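## Task

Cables F and H both pass through the conduit, and each has a letter tag at only one of its ends. Insert the end without a tag fully into the socket labelled with that cable's letter on the side of the junction box. Any plug sitting in an incorrect socket offsets one that is correctly placed. Plugs must stay seated on their own, not only because the robot is still holding them. Release everything and pull the grippers away at the end.

## Robot and tools

ROBOT. Two 6-joint arms, left_arm and right_arm, each with a parallel two-finger gripper. The names are labels, not image sides. In the shared scene frame the origin sits on the table surface midway between the arms, +z is up, +x reaches out over the table, and left_arm is on the +y side. Base roots: left_arm at (-0.007, +0.294, +0.117) m, right_arm at (+0.047, -0.337, +0.117) m; both are slightly tilted. Mounting plates and the metal frame behind the arms are fixed obstacles. The fingers point along the gripper's +z axis and close along its y axis; the reported hand point lies between the pads, roughly 1 cm short of the fingertips. Reported hand positions get less accurate the farther an arm reaches.

execute_actions. Argument "actions" is a list holding one item or nothing. An empty list only reports the current state. An item with "rows" is a motion of up to 15 control steps ("steps", default 15, each 1/30 s); row i drives step i and the final row repeats for leftover steps. An item with only "steps" (max 300) is a wait measured from the previous result, with reply time included. Optional "pictures" (boolean) controls whether camera images come back. A rejected call moves nothing.

ROW LAYOUT. One list of 14 numbers per row, always covering both arms, each in [-1, 1]: left_arm waist, shoulder, elbow, wrist pitch, wrist yaw, wrist roll, opening; then the same seven for right_arm. The six joint numbers are scaled offsets, not poses: they are added to that arm's joint angles as printed in the latest result showing them (before any such result, and for later calls within one reply, they count from where the arm is when the motion begins). They are never relative to the previous row. Scale: 1.0 equals 1.202 rad for the waist, 1.258 shoulder, 1.238 elbow, 2.073 wrist pitch, 2.022 wrist yaw and wrist roll. The opening is absolute: +1 fully open, -1 closed; between the ends, fingers go to where grip_measured would read the commanded value.

JOINT RANGES (rad, per arm, column order): waist -2.618 to 3.054, shoulder 0.000 to 3.142, elbow 0.000 to 3.142, wrist pitch -1.571 to 1.571, wrist yaw -1.571 to 1.571, wrist roll -2.094 to 2.094. A target more than 0.036 rad beyond a range end is refused; true ends may differ by up to 0.036 rad, and targets past them are clipped, reported as "joint sent to its limit" (possibly about an earlier motion). No such line does not prove more travel exists.

MOTION. Each step, a joint's target is kept within a lead of its measured angle: 0.202 rad waist, 0.258 shoulder, 0.238 elbow, 0.573 wrist pitch, 0.522 wrist yaw and roll. If targets would move a gripper more than 70 mm from where it is, all that arm's targets are pulled back proportionally. So big moves need several calls. Arms keep chasing the last target while you think or wait, until everything nearly stops or a step is HELD. Zeros are not a hold command: they pull the arm back to its reference angles, and arms can sag. To hold a posture, send the offsets back to the desired angles in a reply's first call, then zeros, increasing the correction if a joint still lags.

GRIPPING. grip_measured reports finger opening on the command scale; each gripper may be off by about 1 mm, consistently. To hold something, command about 0.03 below grip_measured (less for a lighter grip). Pad force tops out near 50 to 62 N, lower for parts under about 2 mm thick.

RESULT LINES. State line: left_arm: ... | right_arm: ... with end_effector_position (m) and end_effector_quat_wxyz in the scene frame. Joint positions and Joint velocities give one block per arm, joints in column order (rad, rad/s), then finger-pad gap (m, m/s; 0.094 m when fully open). HELD flags steps where your row, wholly or partly, was not sent. "joint command not followed" means the clearance check altered or blocked targets. "too close" warns of arms nearing each other or the plates and frame. MOTOR HOT appears from 75 °C; at 90 °C that arm stops for 10 s, and at 100 °C it goes limp and falls; both show as OVER-TEMPERATURE FAULT. Holding loads heats motors, even while idle.

zoom_image: "camera" is one of cam_head_left, cam_head_right (896x504), cam_left_wrist, cam_right_wrist (504x504); "region" is [x0, y0, x1, y1] in that image's pixels from its top-left, at most 504 by 504. It magnifies the latest full image. Calibration (K, distortion, T_world_to_cam into the scene frame) is given per camera; actual cameras may deviate by a couple of degrees and millimetres.

read_manual: optional "section", only "licences"; returns URDF licence text, no motion.

finished_scene: "scene" integer 1 or 2; ends that scene irreversibly, reports success and opens the next task. Ending a reply with no tool call ends everything.

AVOID. Knocking or placing anything off the table fails the task. Do not let arms collide or press on each other. Avoid drops, slips, slams, hard pushes and overheating. Loose objects may occasionally be nudged by an outside disturbance. Prefer smooth moves with modest effort.

Each tool is called after ">>>" as name(argument=value, ...) on one line, values as JSON.

## Session

>>> execute_actions(actions=[])

Scene clock: 0.00 s of 6600.00 s.
left_arm: end_effector_position=(-0.0001, +0.6298, +0.3567) grip_measured=+1.000 end_effector_quat_wxyz=(-0.279, +0.957, +0.081, +0.014) | right_arm: end_effector_position=(+0.2419, +0.0545, +0.3712) grip_measured=+1.000 end_effector_quat_wxyz=(+0.354, +0.049, +0.757, +0.546)
Joint positions: left_arm=[ 2.143  1.446  1.448 -1.142  0.536 -1.457  0.094] | right_arm=[1.779 1.454 0.745 0.647 0.678 0.758 0.094]
Joint velocities: left_arm=[-0.002  0.002 -0.022  0.007 -0.037  0.051  0.   ] | right_arm=[ 0.007  0.007 -0.012 -0.051 -0.125  0.022  0.   ]

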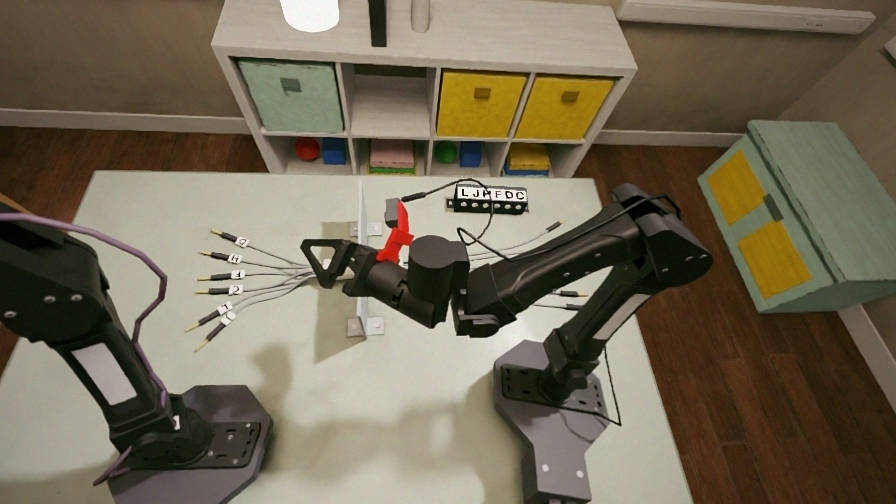

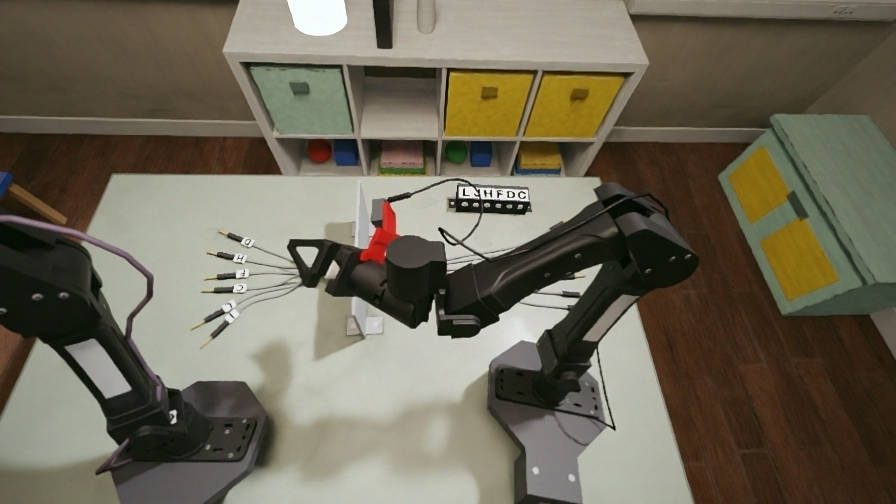

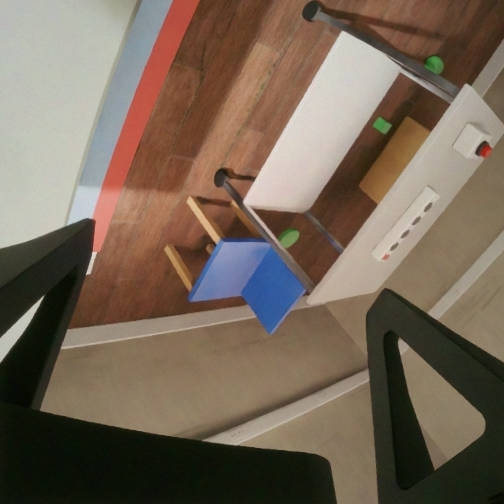

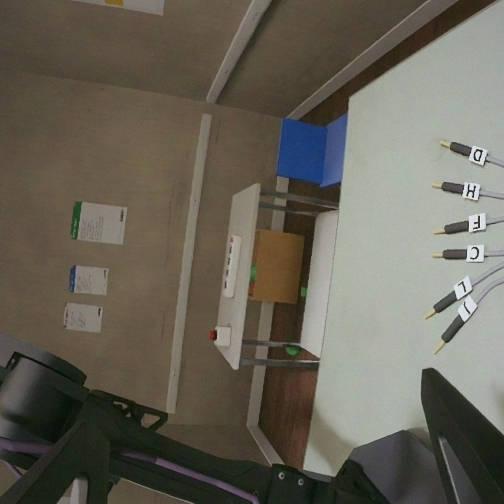

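>>> execute_actions(actions=[{"rows":[[-0.95,-0.434,-0.604,0.165,-0.265,0.72,1,-1,-0.44,-0.036,-0.698,-0.335,-0.375,1]],"steps":15}], pictures=false)

>>> execute_actions(actions=[{"steps":45}], pictures=false)

Scene clock: 5.30 s of 6600.00 s.
left_arm: end_effector_position=(+0.1483, +0.4941, +0.1773) grip_measured=+1.000 end_effector_quat_wxyz=(+0.088, -0.528, +0.827, +0.172) | right_arm: end_effector_position=(+0.3196, -0.1727, +0.2190) grip_measured=+1.000 end_effector_quat_wxyz=(+0.239, -0.228, +0.917, +0.222)
Joint positions: left_arm=[ 1.105  0.907  0.692 -0.837  0.039 -0.178  0.094] | right_arm=[ 0.908  0.917  0.71  -0.559  0.057  0.069  0.094]
Joint velocities: left_arm=[-1.893 -0.002  0.007  0.212 -0.037  1.179  0.   ] | right_arm=[-2.068 -0.002 -0.017 -1.707 -0.388 -0.432  0.   ]
Steps of this call (steps 1 to 90: nothing new was sent; then 1.80 s passed at rest; steps 91 to 105: all 15 steps of this action). Readings (joint positions):
91: left_arm=[2.120 1.416 1.406 -1.084 0.466 -1.390] | right_arm=[1.755 1.427 0.745 0.579 0.598 0.689]
92: left_arm=[2.068 1.354 1.318 -0.994 0.361 -1.290] | right_arm=[1.706 1.369 0.733 0.458 0.482 0.589]
94: left_arm=[1.923 1.203 1.148 -0.912 0.231 -1.097] | right_arm=[1.564 1.222 0.712 0.233 0.312 0.404]
98: left_arm=[1.612 0.910 0.838 -0.847 0.113 -0.711] | right_arm=[1.303 0.970 0.710 -0.103 0.167 0.203]
105: the state above

Scene clock: 6.80 s of 6600.00 s.
left_arm: end_effector_position=(+0.1653, +0.4859, +0.1731) grip_measured=+1.000 end_effector_quat_wxyz=(+0.076, -0.416, +0.889, +0.173) | right_arm: end_effector_position=(+0.3081, -0.2585, +0.1729) grip_measured=+1.000 end_effector_quat_wxyz=(+0.130, -0.145, +0.971, +0.137)
Joint positions: left_arm=[ 1.005  0.907  0.692 -0.823  0.015 -0.01   0.094] | right_arm=[ 0.581  0.917  0.71  -0.789  0.011  0.01   0.094]
Joint velocities: left_arm=[-0.002 -0.022  0.012 -0.022  0.022  0.022  0.   ] | right_arm=[ 0.002  0.002 -0.017  0.037 -0.081 -0.007  0.   ]
Steps of this call (steps 1 to 30: the robot went on to your last target; steps 31 to 45: nothing new was sent). Readings (joint positions):
1: left_arm=[1.051 0.907 0.692 -0.830 0.039 -0.143] | right_arm=[0.835 0.917 0.710 -0.609 0.048 0.058]
2: left_arm=[1.021 0.907 0.692 -0.827 0.039 -0.115] | right_arm=[0.763 0.917 0.710 -0.648 0.041 0.048]
4: left_arm=[1.005 0.907 0.692 -0.824 0.036 -0.076] | right_arm=[0.634 0.917 0.710 -0.701 0.036 0.035]
8: left_arm=[1.005 0.907 0.692 -0.824 0.023 -0.037] | right_arm=[0.581 0.917 0.710 -0.757 0.028 0.022]
45: the state above
All arms were judged still, so your last target was given up. Only a new action makes them travel on or press farther. Fingers that are still opening or closing keep moving.

Swing right arm further out.

>>> execute_actions(actions=[{"rows":[[0,0,0,0,0,0,1,-1,0,0,0,0,0,1]],"steps":15}], pictures=false)

>>> execute_actions(actions=[{"steps":15}])

Scene clock: 7.77 s of 6600.00 s.
left_arm: end_effector_position=(+0.1653, +0.4859, +0.1731) grip_measured=+1.000 end_effector_quat_wxyz=(+0.076, -0.416, +0.889, +0.173) | right_arm: end_effector_position=(+0.2734, -0.4943, +0.1540) grip_measured=+1.000 end_effector_quat_wxyz=(+0.095, +0.302, +0.945, -0.083)
Joint positions: left_arm=[ 1.005  0.907  0.692 -0.823  0.015 -0.01   0.094] | right_arm=[-0.434  0.917  0.71  -0.789  0.007  0.009  0.094]
Joint velocities: left_arm=[ 0.017  0.007 -0.032  0.066 -0.037  0.007  0.   ] | right_arm=[-2.054  0.007  0.002  0.037 -0.007 -0.022  0.   ]
Steps of this call (steps 1 to 14: nothing new was sent; steps 15 to 29: all 15 steps of this action). Readings (joint positions):
15: left_arm=[1.005 0.907 0.692 -0.823 0.015 -0.010] | right_arm=[0.555 0.917 0.710 -0.789 -0.003 0.009]
16: left_arm=[1.005 0.907 0.692 -0.823 0.015 -0.010] | right_arm=[0.491 0.917 0.710 -0.789 -0.007 0.009]
18: left_arm=[1.005 0.907 0.692 -0.823 0.015 -0.010] | right_arm=[0.348 0.917 0.710 -0.789 -0.001 0.009]
22: left_arm=[1.005 0.907 0.692 -0.823 0.015 -0.010] | right_arm=[0.062 0.917 0.710 -0.789 0.005 0.009]
29: the state above

Scene clock: 8.27 s of 6600.00 s.
left_arm: end_effector_position=(+0.1653, +0.4859, +0.1731) grip_measured=+1.000 end_effector_quat_wxyz=(+0.076, -0.416, +0.889, +0.173) | right_arm: end_effector_position=(+0.2444, -0.5282, +0.1597) grip_measured=+1.000 end_effector_quat_wxyz=(+0.085, +0.376, +0.914, -0.125)
Joint positions: left_arm=[ 1.005  0.907  0.692 -0.823  0.015 -0.01   0.094] | right_arm=[-0.611  0.917  0.71  -0.789  0.014  0.009  0.094]
Joint velocities: left_arm=[ 0.002 -0.007  0.007  0.022  0.007 -0.081  0.   ] | right_arm=[ 0.007 -0.007  0.002  0.007 -0.022  0.037  0.   ]
Steps of this call (steps 1 to 15: the robot went on to your last target). Readings (joint positions):
1: left_arm=[1.005 0.907 0.692 -0.823 0.015 -0.010] | right_arm=[-0.502 0.917 0.710 -0.789 0.008 0.009]
2: left_arm=[1.005 0.907 0.692 -0.823 0.015 -0.010] | right_arm=[-0.558 0.917 0.710 -0.789 0.012 0.009]
4: left_arm=[1.005 0.907 0.692 -0.823 0.015 -0.010] | right_arm=[-0.608 0.917 0.710 -0.789 0.018 0.009]
8: left_arm=[1.005 0.907 0.692 -0.823 0.015 -0.010] | right_arm=[-0.611 0.917 0.710 -0.789 0.016 0.009]
15: the state above
camera_calibration (this result's frames):
cam_left_wrist: T_world_to_cam=[[0.929614, -0.347736, -0.122057, 0.0330128], [-0.302628, -0.909293, 0.285662, 0.452107], [-0.210321, -0.228617, -0.950526, 0.424656], [0, 0, 0, 1]] pos_world=[0.195445, 0.519661, 0.278526]
cam_right_wrist: T_world_to_cam=[[-0.867797, -0.491975, 0.0699206, -0.0558693], [-0.454335, 0.842527, 0.289358, 0.559403], [-0.201267, 0.219337, -0.954664, 0.41408], [0, 0, 0, 1]] pos_world=[0.289014, -0.589622, 0.237345]

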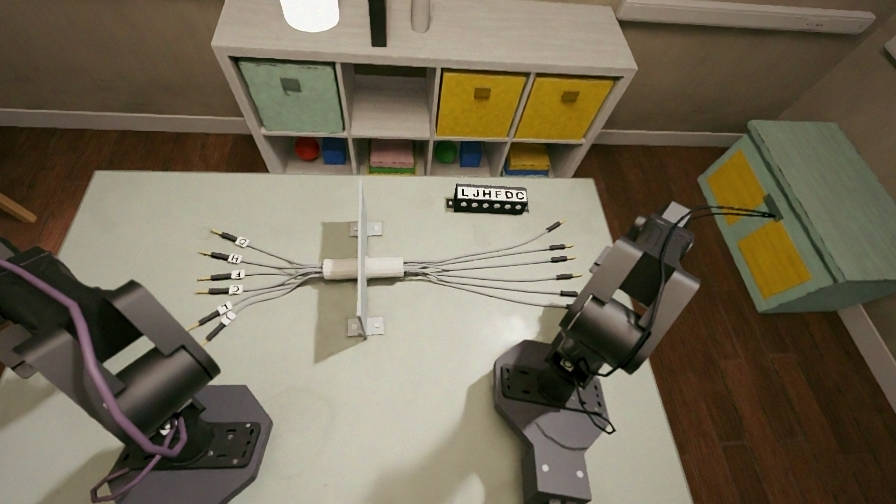

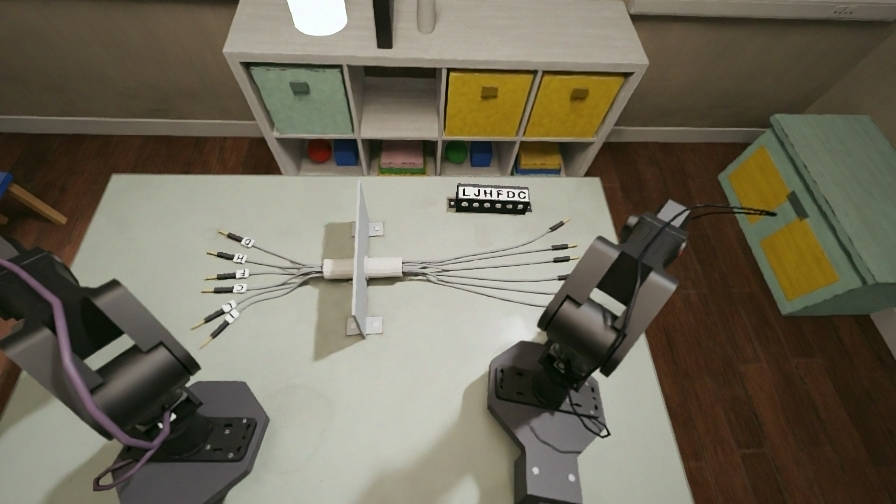

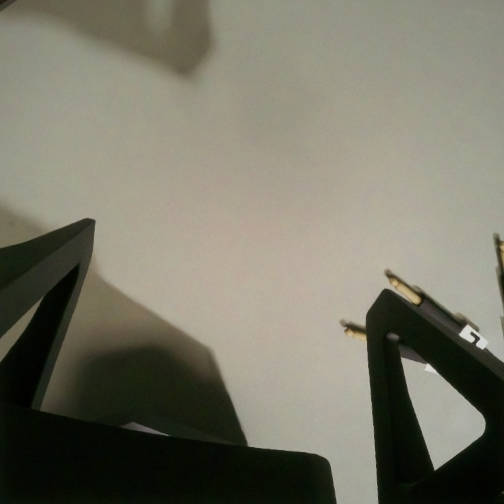

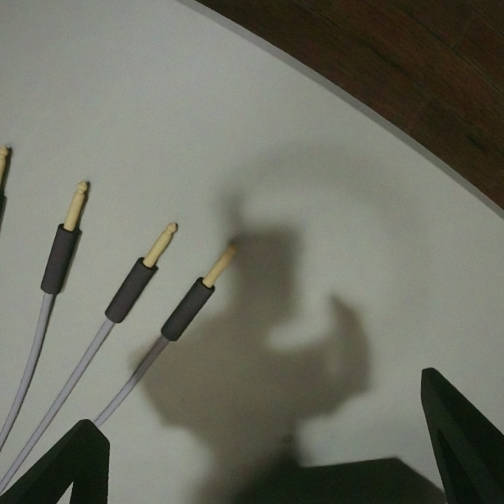

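>>> zoom_image(camera="cam_head_left", region=[180,170,400,350])

>>> zoom_image(camera="cam_head_left", region=[390,170,610,330])

Region (180, 170, 400, 350) of cam_head_left's 896x504 image, scaled by 2.291, with more detail than that image has; it fills the top 412 rows of this view, and the rest is white.

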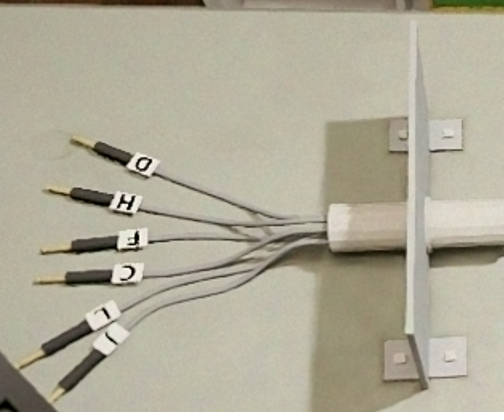

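Region (390, 170, 610, 330) of cam_head_left's 896x504 image, scaled by 2.291, with more detail than that image has; it fills the top 367 rows of this view, and the rest is white.

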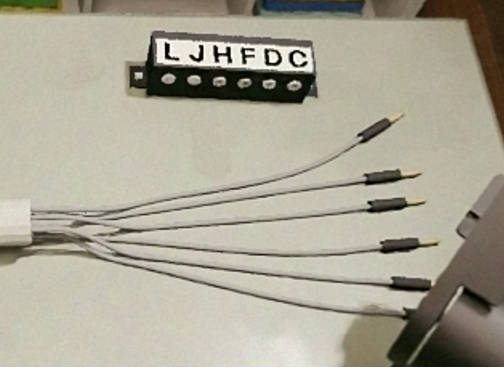

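>>> execute_actions(actions=[{"rows":[[-0.643,0.754,0.63,0.004,-0.007,-0.559,-0.2,0,0,0,0,0,0,1]],"steps":15}], pictures=false)

>>> execute_actions(actions=[{"steps":30}])

Scene clock: 13.10 s of 6600.00 s.
left_arm: end_effector_position=(+0.4290, +0.3921, +0.0724) grip_measured=-0.198 end_effector_quat_wxyz=(+0.036, -0.558, +0.829, +0.010) | right_arm: end_effector_position=(+0.2444, -0.5281, +0.1597) grip_measured=+1.000 end_effector_quat_wxyz=(+0.085, +0.376, +0.914, -0.124)
Joint positions: left_arm=[ 0.29   1.819  1.444 -0.783  0.002 -0.971  0.038] | right_arm=[-0.611  0.917  0.71  -0.789  0.013  0.009  0.094]
Joint velocities: left_arm=[-1.223  1.077  0.252  0.11   0.051 -1.077 -0.001] | right_arm=[ 0.007 -0.022  0.027  0.022  0.051  0.007  0.   ]
Steps of this call (steps 1 to 15: the robot went on to your last target; steps 16 to 90: nothing new was sent; then 1.33 s passed at rest; steps 91 to 105: all 15 steps of this action). Readings (joint positions):
91: left_arm=[0.980 0.934 0.719 -0.847 0.003 -0.076] | right_arm=[-0.611 0.917 0.710 -0.789 0.013 0.009]
92: left_arm=[0.924 1.000 0.779 -0.875 -0.002 -0.163] | right_arm=[-0.611 0.917 0.710 -0.789 0.013 0.009]
94: left_arm=[0.811 1.148 0.909 -0.862 -0.001 -0.319] | right_arm=[-0.611 0.917 0.710 -0.789 0.013 0.009]
98: left_arm=[0.608 1.425 1.161 -0.837 -0.001 -0.613] | right_arm=[-0.611 0.917 0.710 -0.789 0.013 0.009]
105: the state above

Scene clock: 14.10 s of 6600.00 s.
left_arm: end_effector_position=(+0.4222, +0.3604, +0.0487) grip_measured=-0.198 end_effector_quat_wxyz=(-0.006, -0.599, +0.801, +0.007) | right_arm: end_effector_position=(+0.2444, -0.5281, +0.1597) grip_measured=+1.000 end_effector_quat_wxyz=(+0.085, +0.376, +0.914, -0.124)
Joint positions: left_arm=[ 0.224  1.88   1.447 -0.799  0.016 -1.13   0.038] | right_arm=[-0.611  0.917  0.71  -0.789  0.013  0.009  0.094]
Joint velocities: left_arm=[ 0.007  0.002  0.017  0.007 -0.007 -0.037 -0.001] | right_arm=[-0.002 -0.002 -0.007 -0.037  0.066  0.022  0.   ]
Steps of this call (steps 1 to 30: the robot went on to your last target). Readings (joint positions):
1: left_arm=[0.253 1.850 1.447 -0.782 0.007 -1.002] | right_arm=[-0.611 0.917 0.710 -0.789 0.013 0.009]
2: left_arm=[0.226 1.871 1.447 -0.785 0.013 -1.028] | right_arm=[-0.611 0.917 0.710 -0.789 0.013 0.009]
4: left_arm=[0.202 1.890 1.447 -0.795 0.021 -1.064] | right_arm=[-0.611 0.917 0.710 -0.789 0.013 0.009]
8: left_arm=[0.216 1.883 1.447 -0.799 0.020 -1.103] | right_arm=[-0.611 0.917 0.710 -0.789 0.013 0.009]
30: the state above
All arms were judged still, so your last target was given up. Only a new action makes them travel on or press farther. Fingers that are still opening or closing keep moving.
camera_calibration (this result's frames):
cam_left_wrist: T_world_to_cam=[[0.999431, 0.0330834, 0.00658528, -0.437592], [0.0226407, -0.802611, 0.596073, 0.260382], [0.0250056, -0.595584, -0.802903, 0.357525], [0, 0, 0, 1]] pos_world=[0.422507, 0.436399, 0.134733]
cam_right_wrist: T_world_to_cam=[[-0.867739, -0.492177, 0.0692172, -0.0557468], [-0.45464, 0.842285, 0.289585, 0.559284], [-0.200827, 0.219815, -0.954646, 0.414199], [0, 0, 0, 1]] pos_world=[0.289082, -0.589561, 0.237312]

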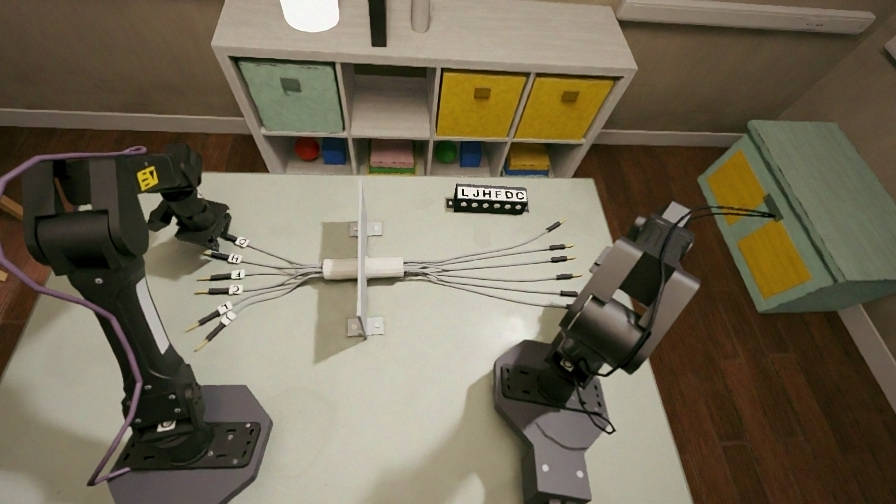

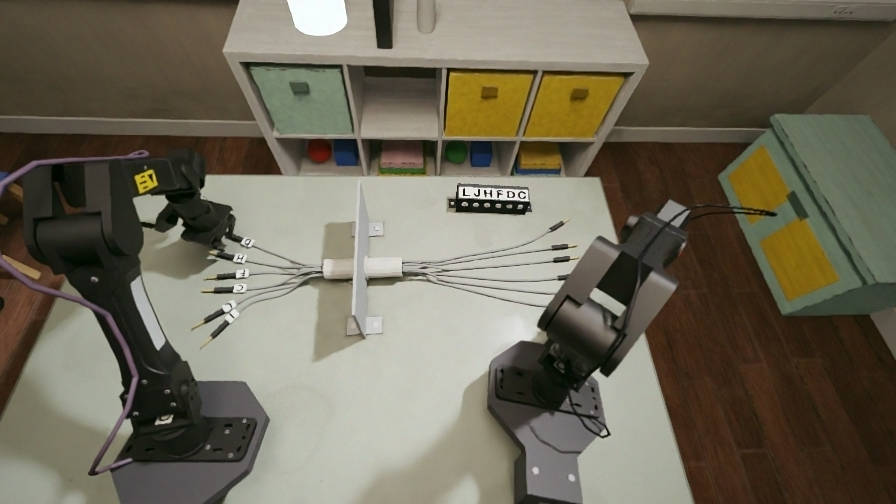

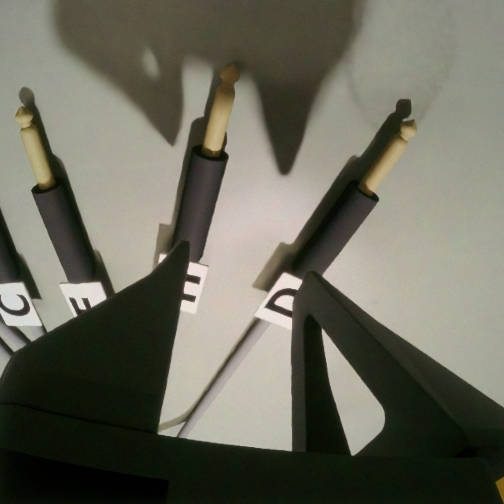

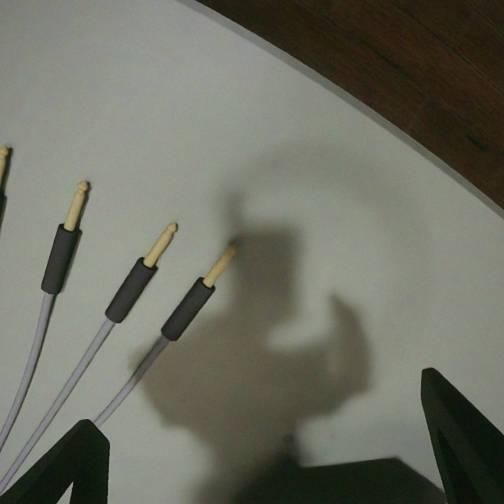

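>>> execute_actions(actions=[{"rows":[[0.008,0.0,-0.095,0.072,-0.008,0,-0.2,0,0,0,0,0,0,1]],"steps":15}], pictures=false)

>>> execute_actions(actions=[{"steps":10}])

Scene clock: 16.00 s of 6600.00 s.
left_arm: end_effector_position=(+0.4076, +0.3588, +0.0222) grip_measured=-0.198 end_effector_quat_wxyz=(-0.003, -0.599, +0.801, +0.006) | right_arm: end_effector_position=(+0.2444, -0.5281, +0.1597) grip_measured=+1.000 end_effector_quat_wxyz=(+0.085, +0.376, +0.914, -0.124)
Joint positions: left_arm=[ 0.224  1.888  1.332 -0.671  0.016 -1.13   0.038] | right_arm=[-0.611  0.917  0.71  -0.789  0.013  0.009  0.094]
Joint velocities: left_arm=[-0.012 -0.007  0.002  0.095 -0.066 -0.037 -0.001] | right_arm=[-0.012 -0.002 -0.022 -0.022 -0.037 -0.022  0.   ]
Steps of this call (steps 1 to 42: nothing new was sent; steps 43 to 57: all 15 steps of this action). Readings (joint positions):
43: left_arm=[0.224 1.878 1.431 -0.776 0.016 -1.130] | right_arm=[-0.611 0.917 0.710 -0.789 0.013 0.009]
44: left_arm=[0.224 1.873 1.404 -0.740 0.016 -1.130] | right_arm=[-0.611 0.917 0.710 -0.789 0.013 0.009]
46: left_arm=[0.224 1.876 1.360 -0.711 0.016 -1.130] | right_arm=[-0.611 0.917 0.710 -0.789 0.013 0.009]
50: left_arm=[0.224 1.888 1.332 -0.700 0.016 -1.130] | right_arm=[-0.611 0.917 0.710 -0.789 0.013 0.009]
57: the state above

Scene clock: 16.33 s of 6600.00 s.
left_arm: end_effector_position=(+0.4089, +0.3590, +0.0222) grip_measured=-0.198 end_effector_quat_wxyz=(-0.001, -0.599, +0.801, +0.005) | right_arm: end_effector_position=(+0.2444, -0.5281, +0.1597) grip_measured=+1.000 end_effector_quat_wxyz=(+0.085, +0.376, +0.914, -0.124)
Joint positions: left_arm=[ 0.224  1.888  1.332 -0.666  0.016 -1.13   0.038] | right_arm=[-0.611  0.917  0.71  -0.789  0.013  0.009  0.094]
Joint velocities: left_arm=[ 0.002 -0.002  0.022 -0.051 -0.007 -0.022 -0.   ] | right_arm=[ 0.012 -0.012  0.002 -0.007 -0.037 -0.051  0.   ]
Steps of this call (steps 1 to 10: the robot went on to your last target). Readings (joint positions):
1: left_arm=[0.224 1.888 1.332 -0.670 0.016 -1.130] | right_arm=[-0.611 0.917 0.710 -0.789 0.013 0.009]
2: left_arm=[0.224 1.888 1.332 -0.669 0.016 -1.130] | right_arm=[-0.611 0.917 0.710 -0.789 0.013 0.009]
4: left_arm=[0.224 1.888 1.332 -0.667 0.016 -1.130] | right_arm=[-0.611 0.917 0.710 -0.789 0.013 0.009]
8: left_arm=[0.224 1.888 1.332 -0.666 0.016 -1.130] | right_arm=[-0.611 0.917 0.710 -0.789 0.013 0.009]
10: the state above
camera_calibration (this result's frames):
cam_left_wrist: T_world_to_cam=[[0.999309, 0.0327951, 0.0175161, -0.424181], [0.0159582, -0.803854, 0.594612, 0.27864], [0.0335808, -0.593922, -0.803822, 0.331613], [0, 0, 0, 1]] pos_world=[0.408305, 0.434849, 0.108305]
cam_right_wrist: T_world_to_cam=[[-0.867739, -0.492177, 0.0692172, -0.0557468], [-0.45464, 0.842285, 0.289585, 0.559284], [-0.200827, 0.219815, -0.954646, 0.414199], [0, 0, 0, 1]] pos_world=[0.289082, -0.589561, 0.237312]

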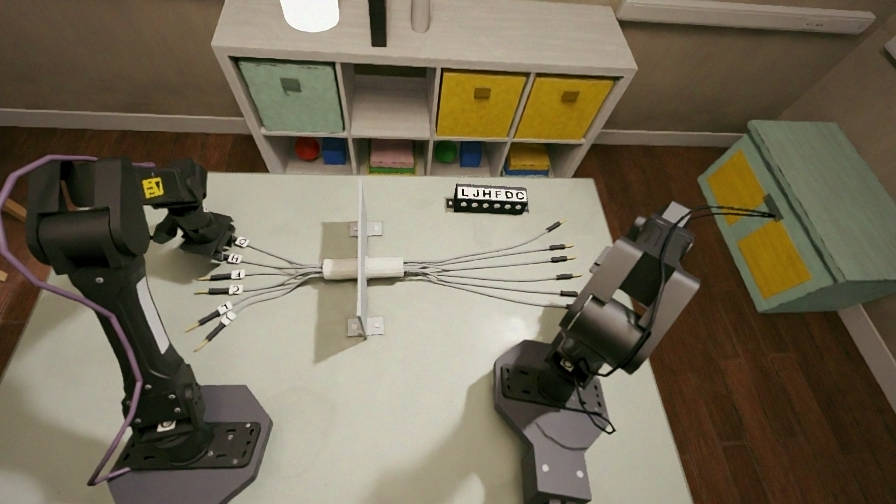

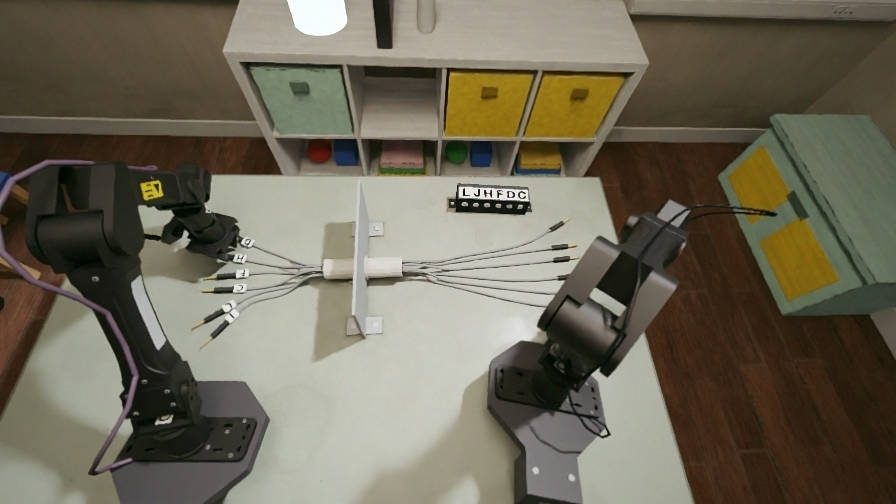

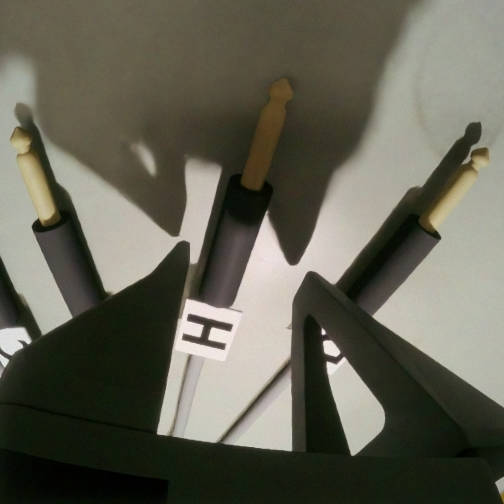

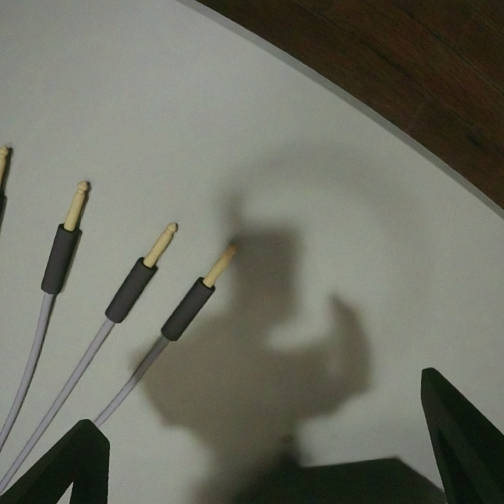

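>>> execute_actions(actions=[{"rows":[[0,0,-0.028,0.015,0,0,-0.2,0,0,0,0,0,0,1],[0,0,-0.028,0.015,0,0,-0.2,0,0,0,0,0,0,1],[0,0,-0.028,0.015,0,0,-0.2,0,0,0,0,0,0,1],[0,0,-0.028,0.015,0,0,-0.2,0,0,0,0,0,0,1],[0,0,-0.028,0.015,0,0,-0.2,0,0,0,0,0,0,1],[0,0,-0.028,0.015,0,0,-0.2,0,0,0,0,0,0,1],[0,0,-0.028,0.015,0,0,-0.75,0,0,0,0,0,0,1]],"steps":15}])

Scene clock: 17.73 s of 6600.00 s.
left_arm: end_effector_position=(+0.4028, +0.3578, +0.0175) grip_measured=-0.742 end_effector_quat_wxyz=(-0.005, -0.599, +0.801, +0.006) | right_arm: end_effector_position=(+0.2444, -0.5281, +0.1597) grip_measured=+1.000 end_effector_quat_wxyz=(+0.085, +0.376, +0.914, -0.124)
Joint positions: left_arm=[ 0.224  1.888  1.308 -0.651  0.018 -1.13   0.012] | right_arm=[-0.611  0.917  0.71  -0.789  0.013  0.009  0.094]
Joint velocities: left_arm=[-0.012  0.002 -0.022  0.007 -0.007 -0.095  0.   ] | right_arm=[-0.002 -0.002  0.002  0.022 -0.081 -0.007  0.   ]
Steps of this call (steps 1 to 15: the robot went on to your last target; steps 16 to 27: nothing new was sent; steps 28 to 42: all 15 steps of this action). Readings (joint positions):
28: left_arm=[0.224 1.888 1.329 -0.662 0.016 -1.130] | right_arm=[-0.611 0.917 0.710 -0.789 0.013 0.009]
29: left_arm=[0.224 1.888 1.325 -0.656 0.016 -1.130] | right_arm=[-0.611 0.917 0.710 -0.789 0.013 0.009]
31: left_arm=[0.224 1.888 1.314 -0.652 0.017 -1.130] | right_arm=[-0.611 0.917 0.710 -0.789 0.013 0.009]
35: left_arm=[0.224 1.888 1.308 -0.652 0.017 -1.130] | right_arm=[-0.611 0.917 0.710 -0.789 0.013 0.009]
42: the state above
camera_calibration (this result's frames):
cam_left_wrist: T_world_to_cam=[[0.999418, 0.0330817, 0.00828491, -0.417964], [0.021592, -0.801852, 0.597132, 0.277539], [0.0263974, -0.596606, -0.8021, 0.33118], [0, 0, 0, 1]] pos_world=[0.402986, 0.433956, 0.103375]
cam_right_wrist: T_world_to_cam=[[-0.867739, -0.492177, 0.0692172, -0.0557468], [-0.45464, 0.842285, 0.289585, 0.559284], [-0.200827, 0.219815, -0.954646, 0.414199], [0, 0, 0, 1]] pos_world=[0.289082, -0.589561, 0.237312]

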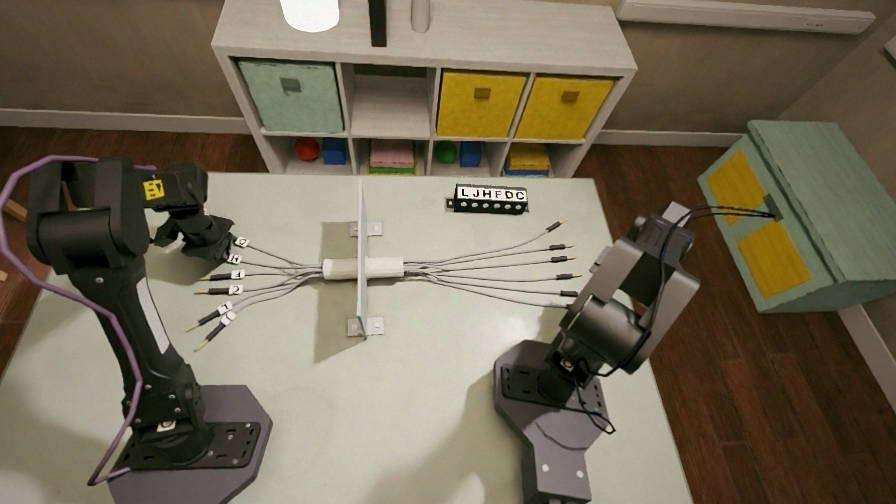

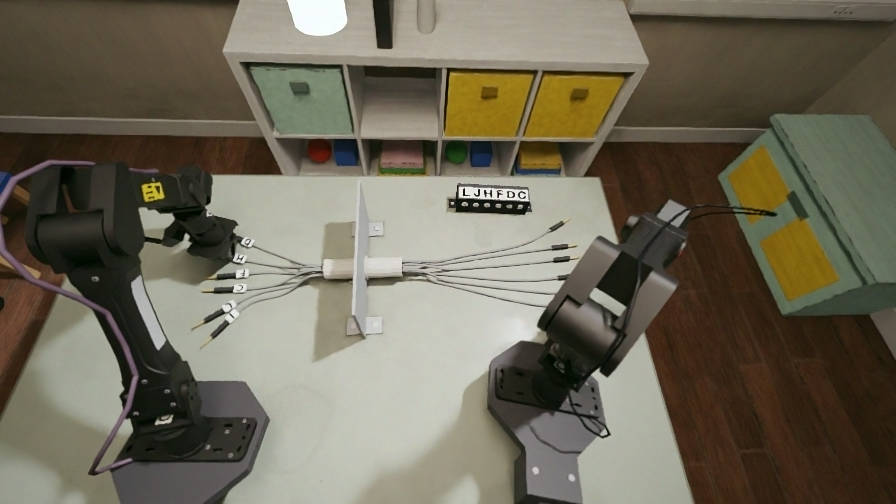

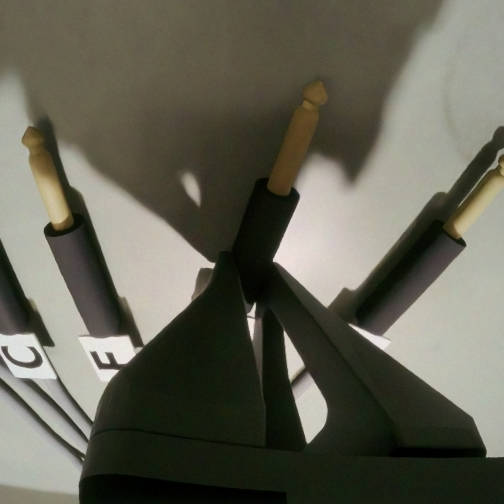

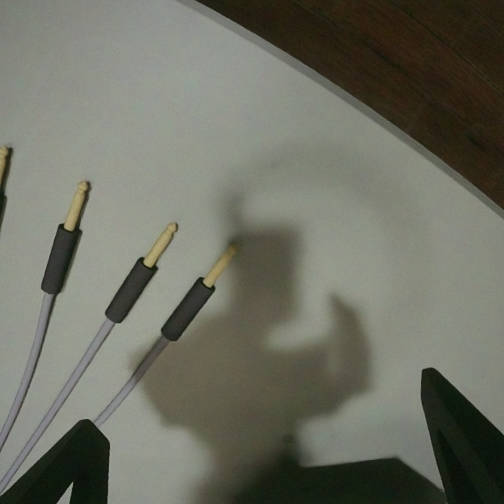

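>>> execute_actions(actions=[{"rows":[[0,0,0,0,0,0,-0.78,0,0,0,0,0,0,1],[0,0,0,0,0,0,-0.78,0,0,0,0,0,0,1],[0,0,0,0,0,0,-0.78,0,0,0,0,0,0,1],[0,0,0,0,0,0,-0.78,0,0,0,0,0,0,1],[0.015,0,0.005,0,0,0,-0.78,0,0,0,0,0,0,1],[0.03,0,0.01,0,0,0,-0.78,0,0,0,0,0,0,1],[0.045,0,0.01,0,0,0,-0.78,0,0,0,0,0,0,1],[0.06,0,0.01,0,0,0,-0.78,0,0,0,0,0,0,1],[0.075,0,0.01,0,0,0,-0.78,0,0,0,0,0,0,1],[0.09,0,0.01,0,0,0,-0.78,0,0,0,0,0,0,1],[0.1,0,0.01,0,0,0,-0.78,0,0,0,0,0,0,1]],"steps":15}])

Scene clock: 19.53 s of 6600.00 s.
left_arm: end_effector_position=(+0.3929, +0.4056, +0.0196) grip_measured=-0.762 end_effector_quat_wxyz=(+0.003, -0.643, +0.765, +0.018) | right_arm: end_effector_position=(+0.2444, -0.5281, +0.1597) grip_measured=+1.000 end_effector_quat_wxyz=(+0.085, +0.376, +0.914, -0.124)
Joint positions: left_arm=[ 0.345  1.888  1.308 -0.651  0.03  -1.13   0.011] | right_arm=[-0.611  0.917  0.71  -0.789  0.013  0.009  0.094]
Joint velocities: left_arm=[ 0.134  0.012 -0.012  0.022 -0.095 -0.007  0.   ] | right_arm=[ 0.002  0.012 -0.007  0.007 -0.066  0.007  0.   ]
Steps of this call (steps 1 to 15: the robot went on to your last target; steps 16 to 39: nothing new was sent; steps 40 to 54: all 15 steps of this action). Readings (joint positions):
40: left_arm=[0.224 1.888 1.308 -0.651 0.018 -1.130] | right_arm=[-0.611 0.917 0.710 -0.789 0.013 0.009]
41: left_arm=[0.224 1.888 1.308 -0.651 0.018 -1.130] | right_arm=[-0.611 0.917 0.710 -0.789 0.013 0.009]
43: left_arm=[0.224 1.888 1.308 -0.651 0.018 -1.130] | right_arm=[-0.611 0.917 0.710 -0.789 0.013 0.009]
47: left_arm=[0.241 1.888 1.308 -0.651 0.026 -1.130] | right_arm=[-0.611 0.917 0.710 -0.789 0.013 0.009]
54: the state above
camera_calibration (this result's frames):
cam_left_wrist: T_world_to_cam=[[0.989264, 0.145815, 0.00974334, -0.451462], [0.113972, -0.811523, 0.573097, 0.282939], [0.0914732, -0.565833, -0.81943, 0.323925], [0, 0, 0, 1]] pos_world=[0.384737, 0.478729, 0.107681]
cam_right_wrist: T_world_to_cam=[[-0.867739, -0.492177, 0.0692172, -0.0557468], [-0.45464, 0.842285, 0.289585, 0.559284], [-0.200827, 0.219815, -0.954646, 0.414199], [0, 0, 0, 1]] pos_world=[0.289082, -0.589561, 0.237312]

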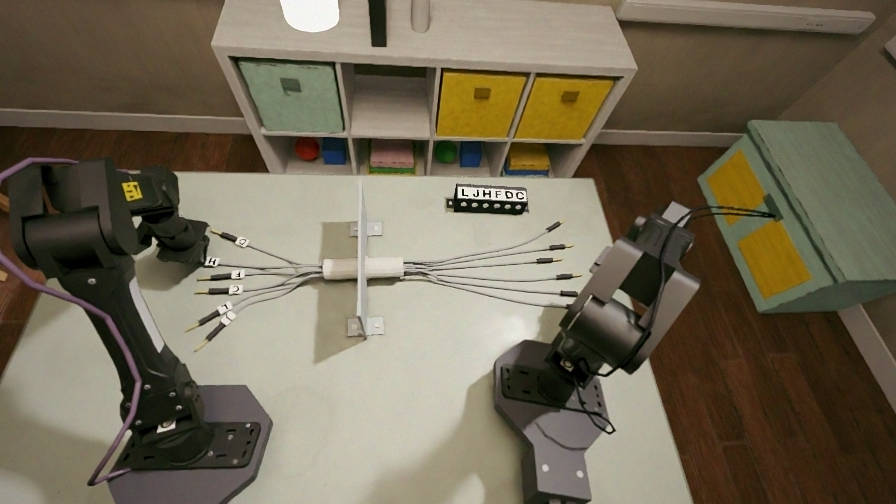

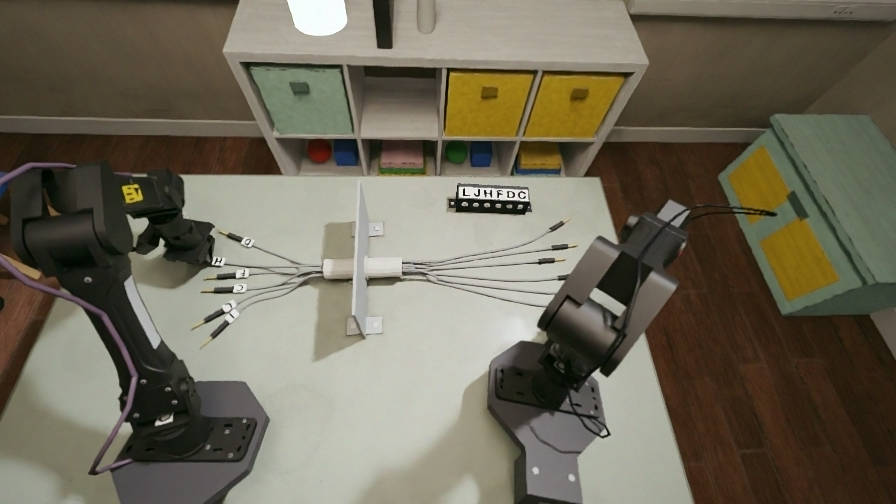

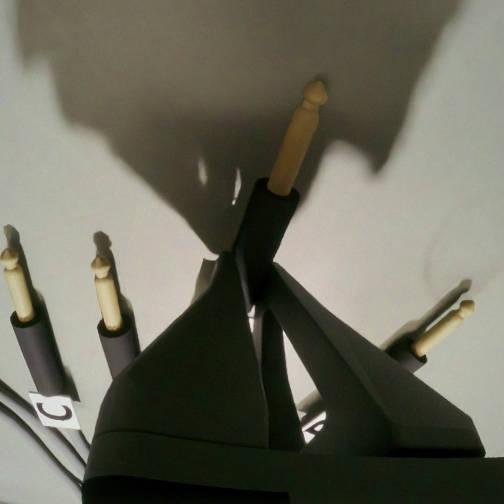

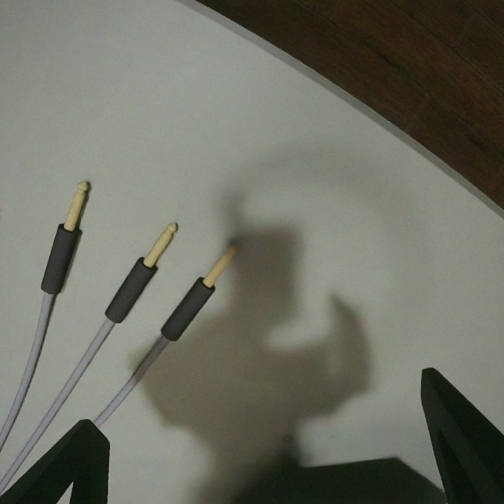

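>>> zoom_image(camera="cam_head_left", region=[390,170,610,330])

Region (390, 170, 610, 330) of cam_head_left's 896x504 image, scaled by 2.291, with more detail than that image has; it fills the top 367 rows of this view, and the rest is white.

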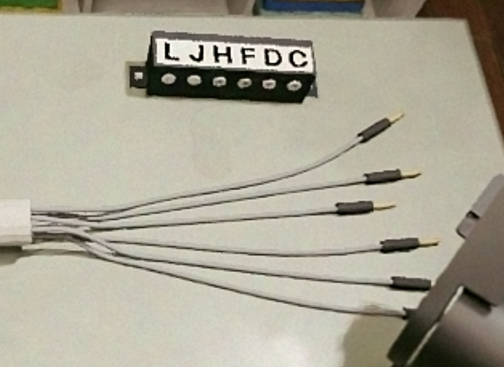

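>>> execute_actions(actions=[{"rows":[[0,0,0,0,0,0,-0.3,0,0,0,0,0,0,1],[0,0,0,0,0,0,-0.3,0,0,0,0,0,0,1],[0,0,0,0,0,0,-0.3,0,0,0,0,0,0,1],[0,0,0,0,0,0,-0.3,0,0,0,0,0,0,1],[0,0,0.08,0,0,0,-0.3,0,0,0,0,0,0,1],[0,-0.05,0.08,0,0,0,-0.3,0,0,0,0,0,0,1],[0,-0.1,0.05,0,0,0,-0.3,0,0,0,0,0,0,1],[0,-0.15,0,0,0,0,-0.3,0,0,0,0,0,0,1],[-0.05,-0.2,-0.08,0,0,-0.1,-0.3,0,0,0,0,0,0,1],[-0.099,-0.2,-0.19,0.011,-0.015,-0.198,-0.3,0,0,0,0,0,0,1]],"steps":15}], pictures=false)

>>> execute_actions(actions=[{"steps":20}])

Scene clock: 23.73 s of 6600.00 s.
left_arm: end_effector_position=(+0.3741, +0.3493, +0.0665) grip_measured=-0.302 end_effector_quat_wxyz=(-0.030, +0.706, -0.707, +0.022) | right_arm: end_effector_position=(+0.2444, -0.5281, +0.1597) grip_measured=+1.000 end_effector_quat_wxyz=(+0.085, +0.376, +0.914, -0.124)
Joint positions: left_arm=[ 0.218  1.616  1.096 -0.621  0.02  -1.422  0.033] | right_arm=[-0.611  0.917  0.71  -0.789  0.013  0.009  0.094]
Joint velocities: left_arm=[-0.188  0.188 -0.325  0.022 -0.007 -0.696 -0.001] | right_arm=[-0.007  0.007 -0.002 -0.037  0.051 -0.066  0.   ]
Steps of this call (steps 1 to 15: the robot went on to your last target; steps 16 to 90: nothing new was sent; then 0.70 s passed at rest; steps 91 to 105: all 15 steps of this action). Readings (joint positions):
91: left_arm=[0.348 1.888 1.308 -0.651 0.031 -1.130] | right_arm=[-0.611 0.917 0.710 -0.789 0.013 0.009]
92: left_arm=[0.348 1.888 1.308 -0.651 0.031 -1.130] | right_arm=[-0.611 0.917 0.710 -0.789 0.013 0.009]
94: left_arm=[0.348 1.888 1.308 -0.651 0.032 -1.130] | right_arm=[-0.611 0.917 0.710 -0.789 0.013 0.009]
98: left_arm=[0.348 1.854 1.338 -0.650 0.034 -1.130] | right_arm=[-0.611 0.917 0.710 -0.789 0.013 0.009]
105: the state above

Scene clock: 24.40 s of 6600.00 s.
left_arm: end_effector_position=(+0.3634, +0.3480, +0.0560) grip_measured=-0.302 end_effector_quat_wxyz=(-0.015, +0.740, -0.673, +0.010) | right_arm: end_effector_position=(+0.2444, -0.5281, +0.1597) grip_measured=+1.000 end_effector_quat_wxyz=(+0.085, +0.376, +0.914, -0.124)
Joint positions: left_arm=[ 0.217  1.637  1.079 -0.621  0.017 -1.519  0.033] | right_arm=[-0.611  0.917  0.71  -0.789  0.013  0.009  0.094]
Joint velocities: left_arm=[ 0.007 -0.012 -0.012  0.022 -0.037  0.037  0.003] | right_arm=[ 0.002  0.002  0.012  0.051 -0.051  0.066  0.   ]
Steps of this call (steps 1 to 20: the robot went on to your last target). Readings (joint positions):
1: left_arm=[0.215 1.623 1.088 -0.621 0.020 -1.442] | right_arm=[-0.611 0.917 0.710 -0.789 0.013 0.009]
2: left_arm=[0.216 1.629 1.083 -0.621 0.020 -1.458] | right_arm=[-0.611 0.917 0.710 -0.789 0.013 0.009]
4: left_arm=[0.217 1.637 1.079 -0.621 0.018 -1.481] | right_arm=[-0.611 0.917 0.710 -0.789 0.013 0.009]
8: left_arm=[0.217 1.637 1.079 -0.621 0.017 -1.504] | right_arm=[-0.611 0.917 0.710 -0.789 0.013 0.009]
20: the state above
camera_calibration (this result's frames):
cam_left_wrist: T_world_to_cam=[[0.913618, 0.402244, 0.0591731, -0.478739], [0.288179, -0.743343, 0.603651, 0.129967], [0.286801, -0.534454, -0.79505, 0.240588], [0, 0, 0, 1]] pos_world=[0.33093, 0.417763, 0.141153]
cam_right_wrist: T_world_to_cam=[[-0.867739, -0.492177, 0.0692172, -0.0557468], [-0.45464, 0.842285, 0.289585, 0.559284], [-0.200827, 0.219815, -0.954646, 0.414199], [0, 0, 0, 1]] pos_world=[0.289082, -0.589561, 0.237312]

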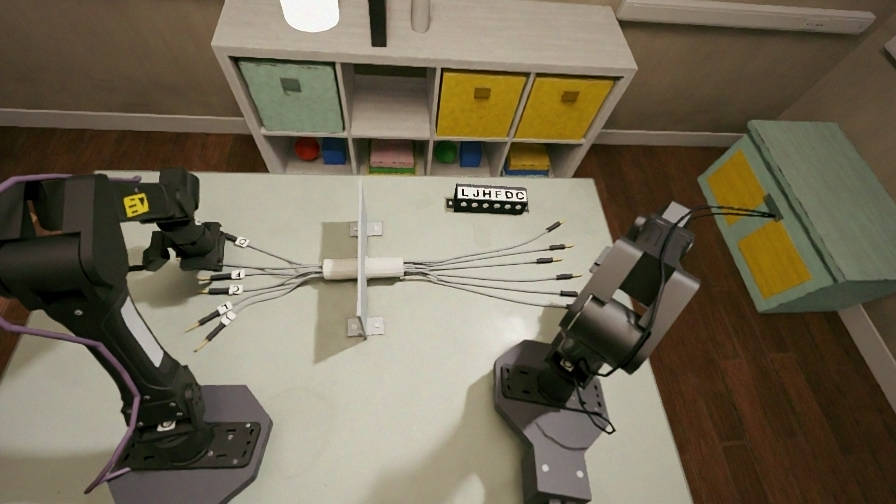

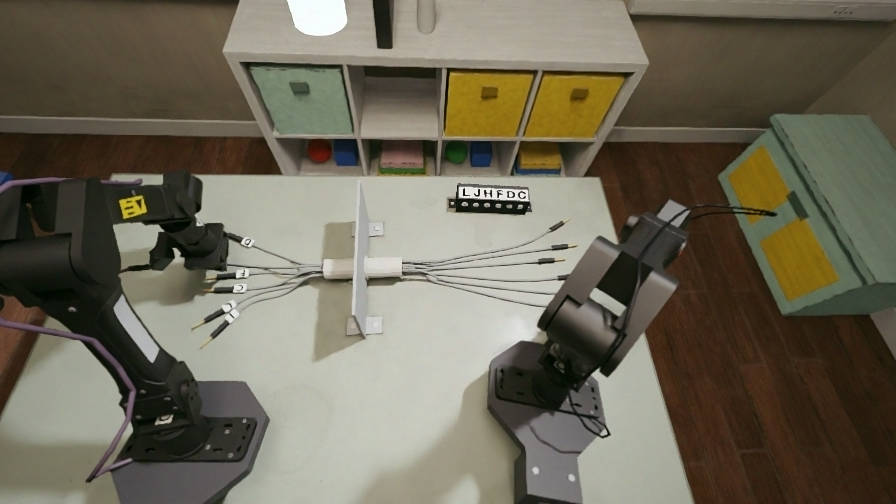

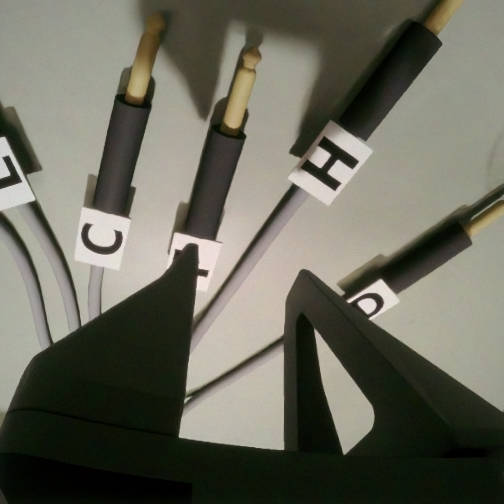

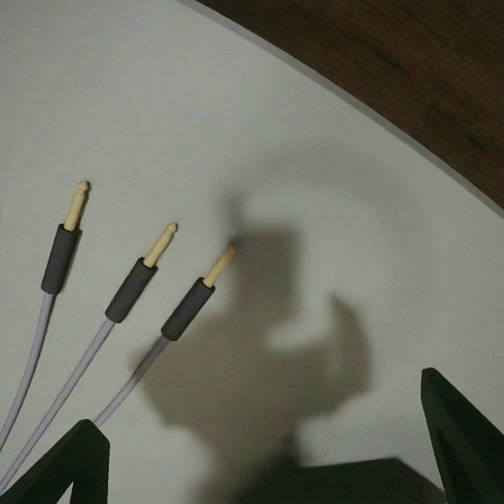

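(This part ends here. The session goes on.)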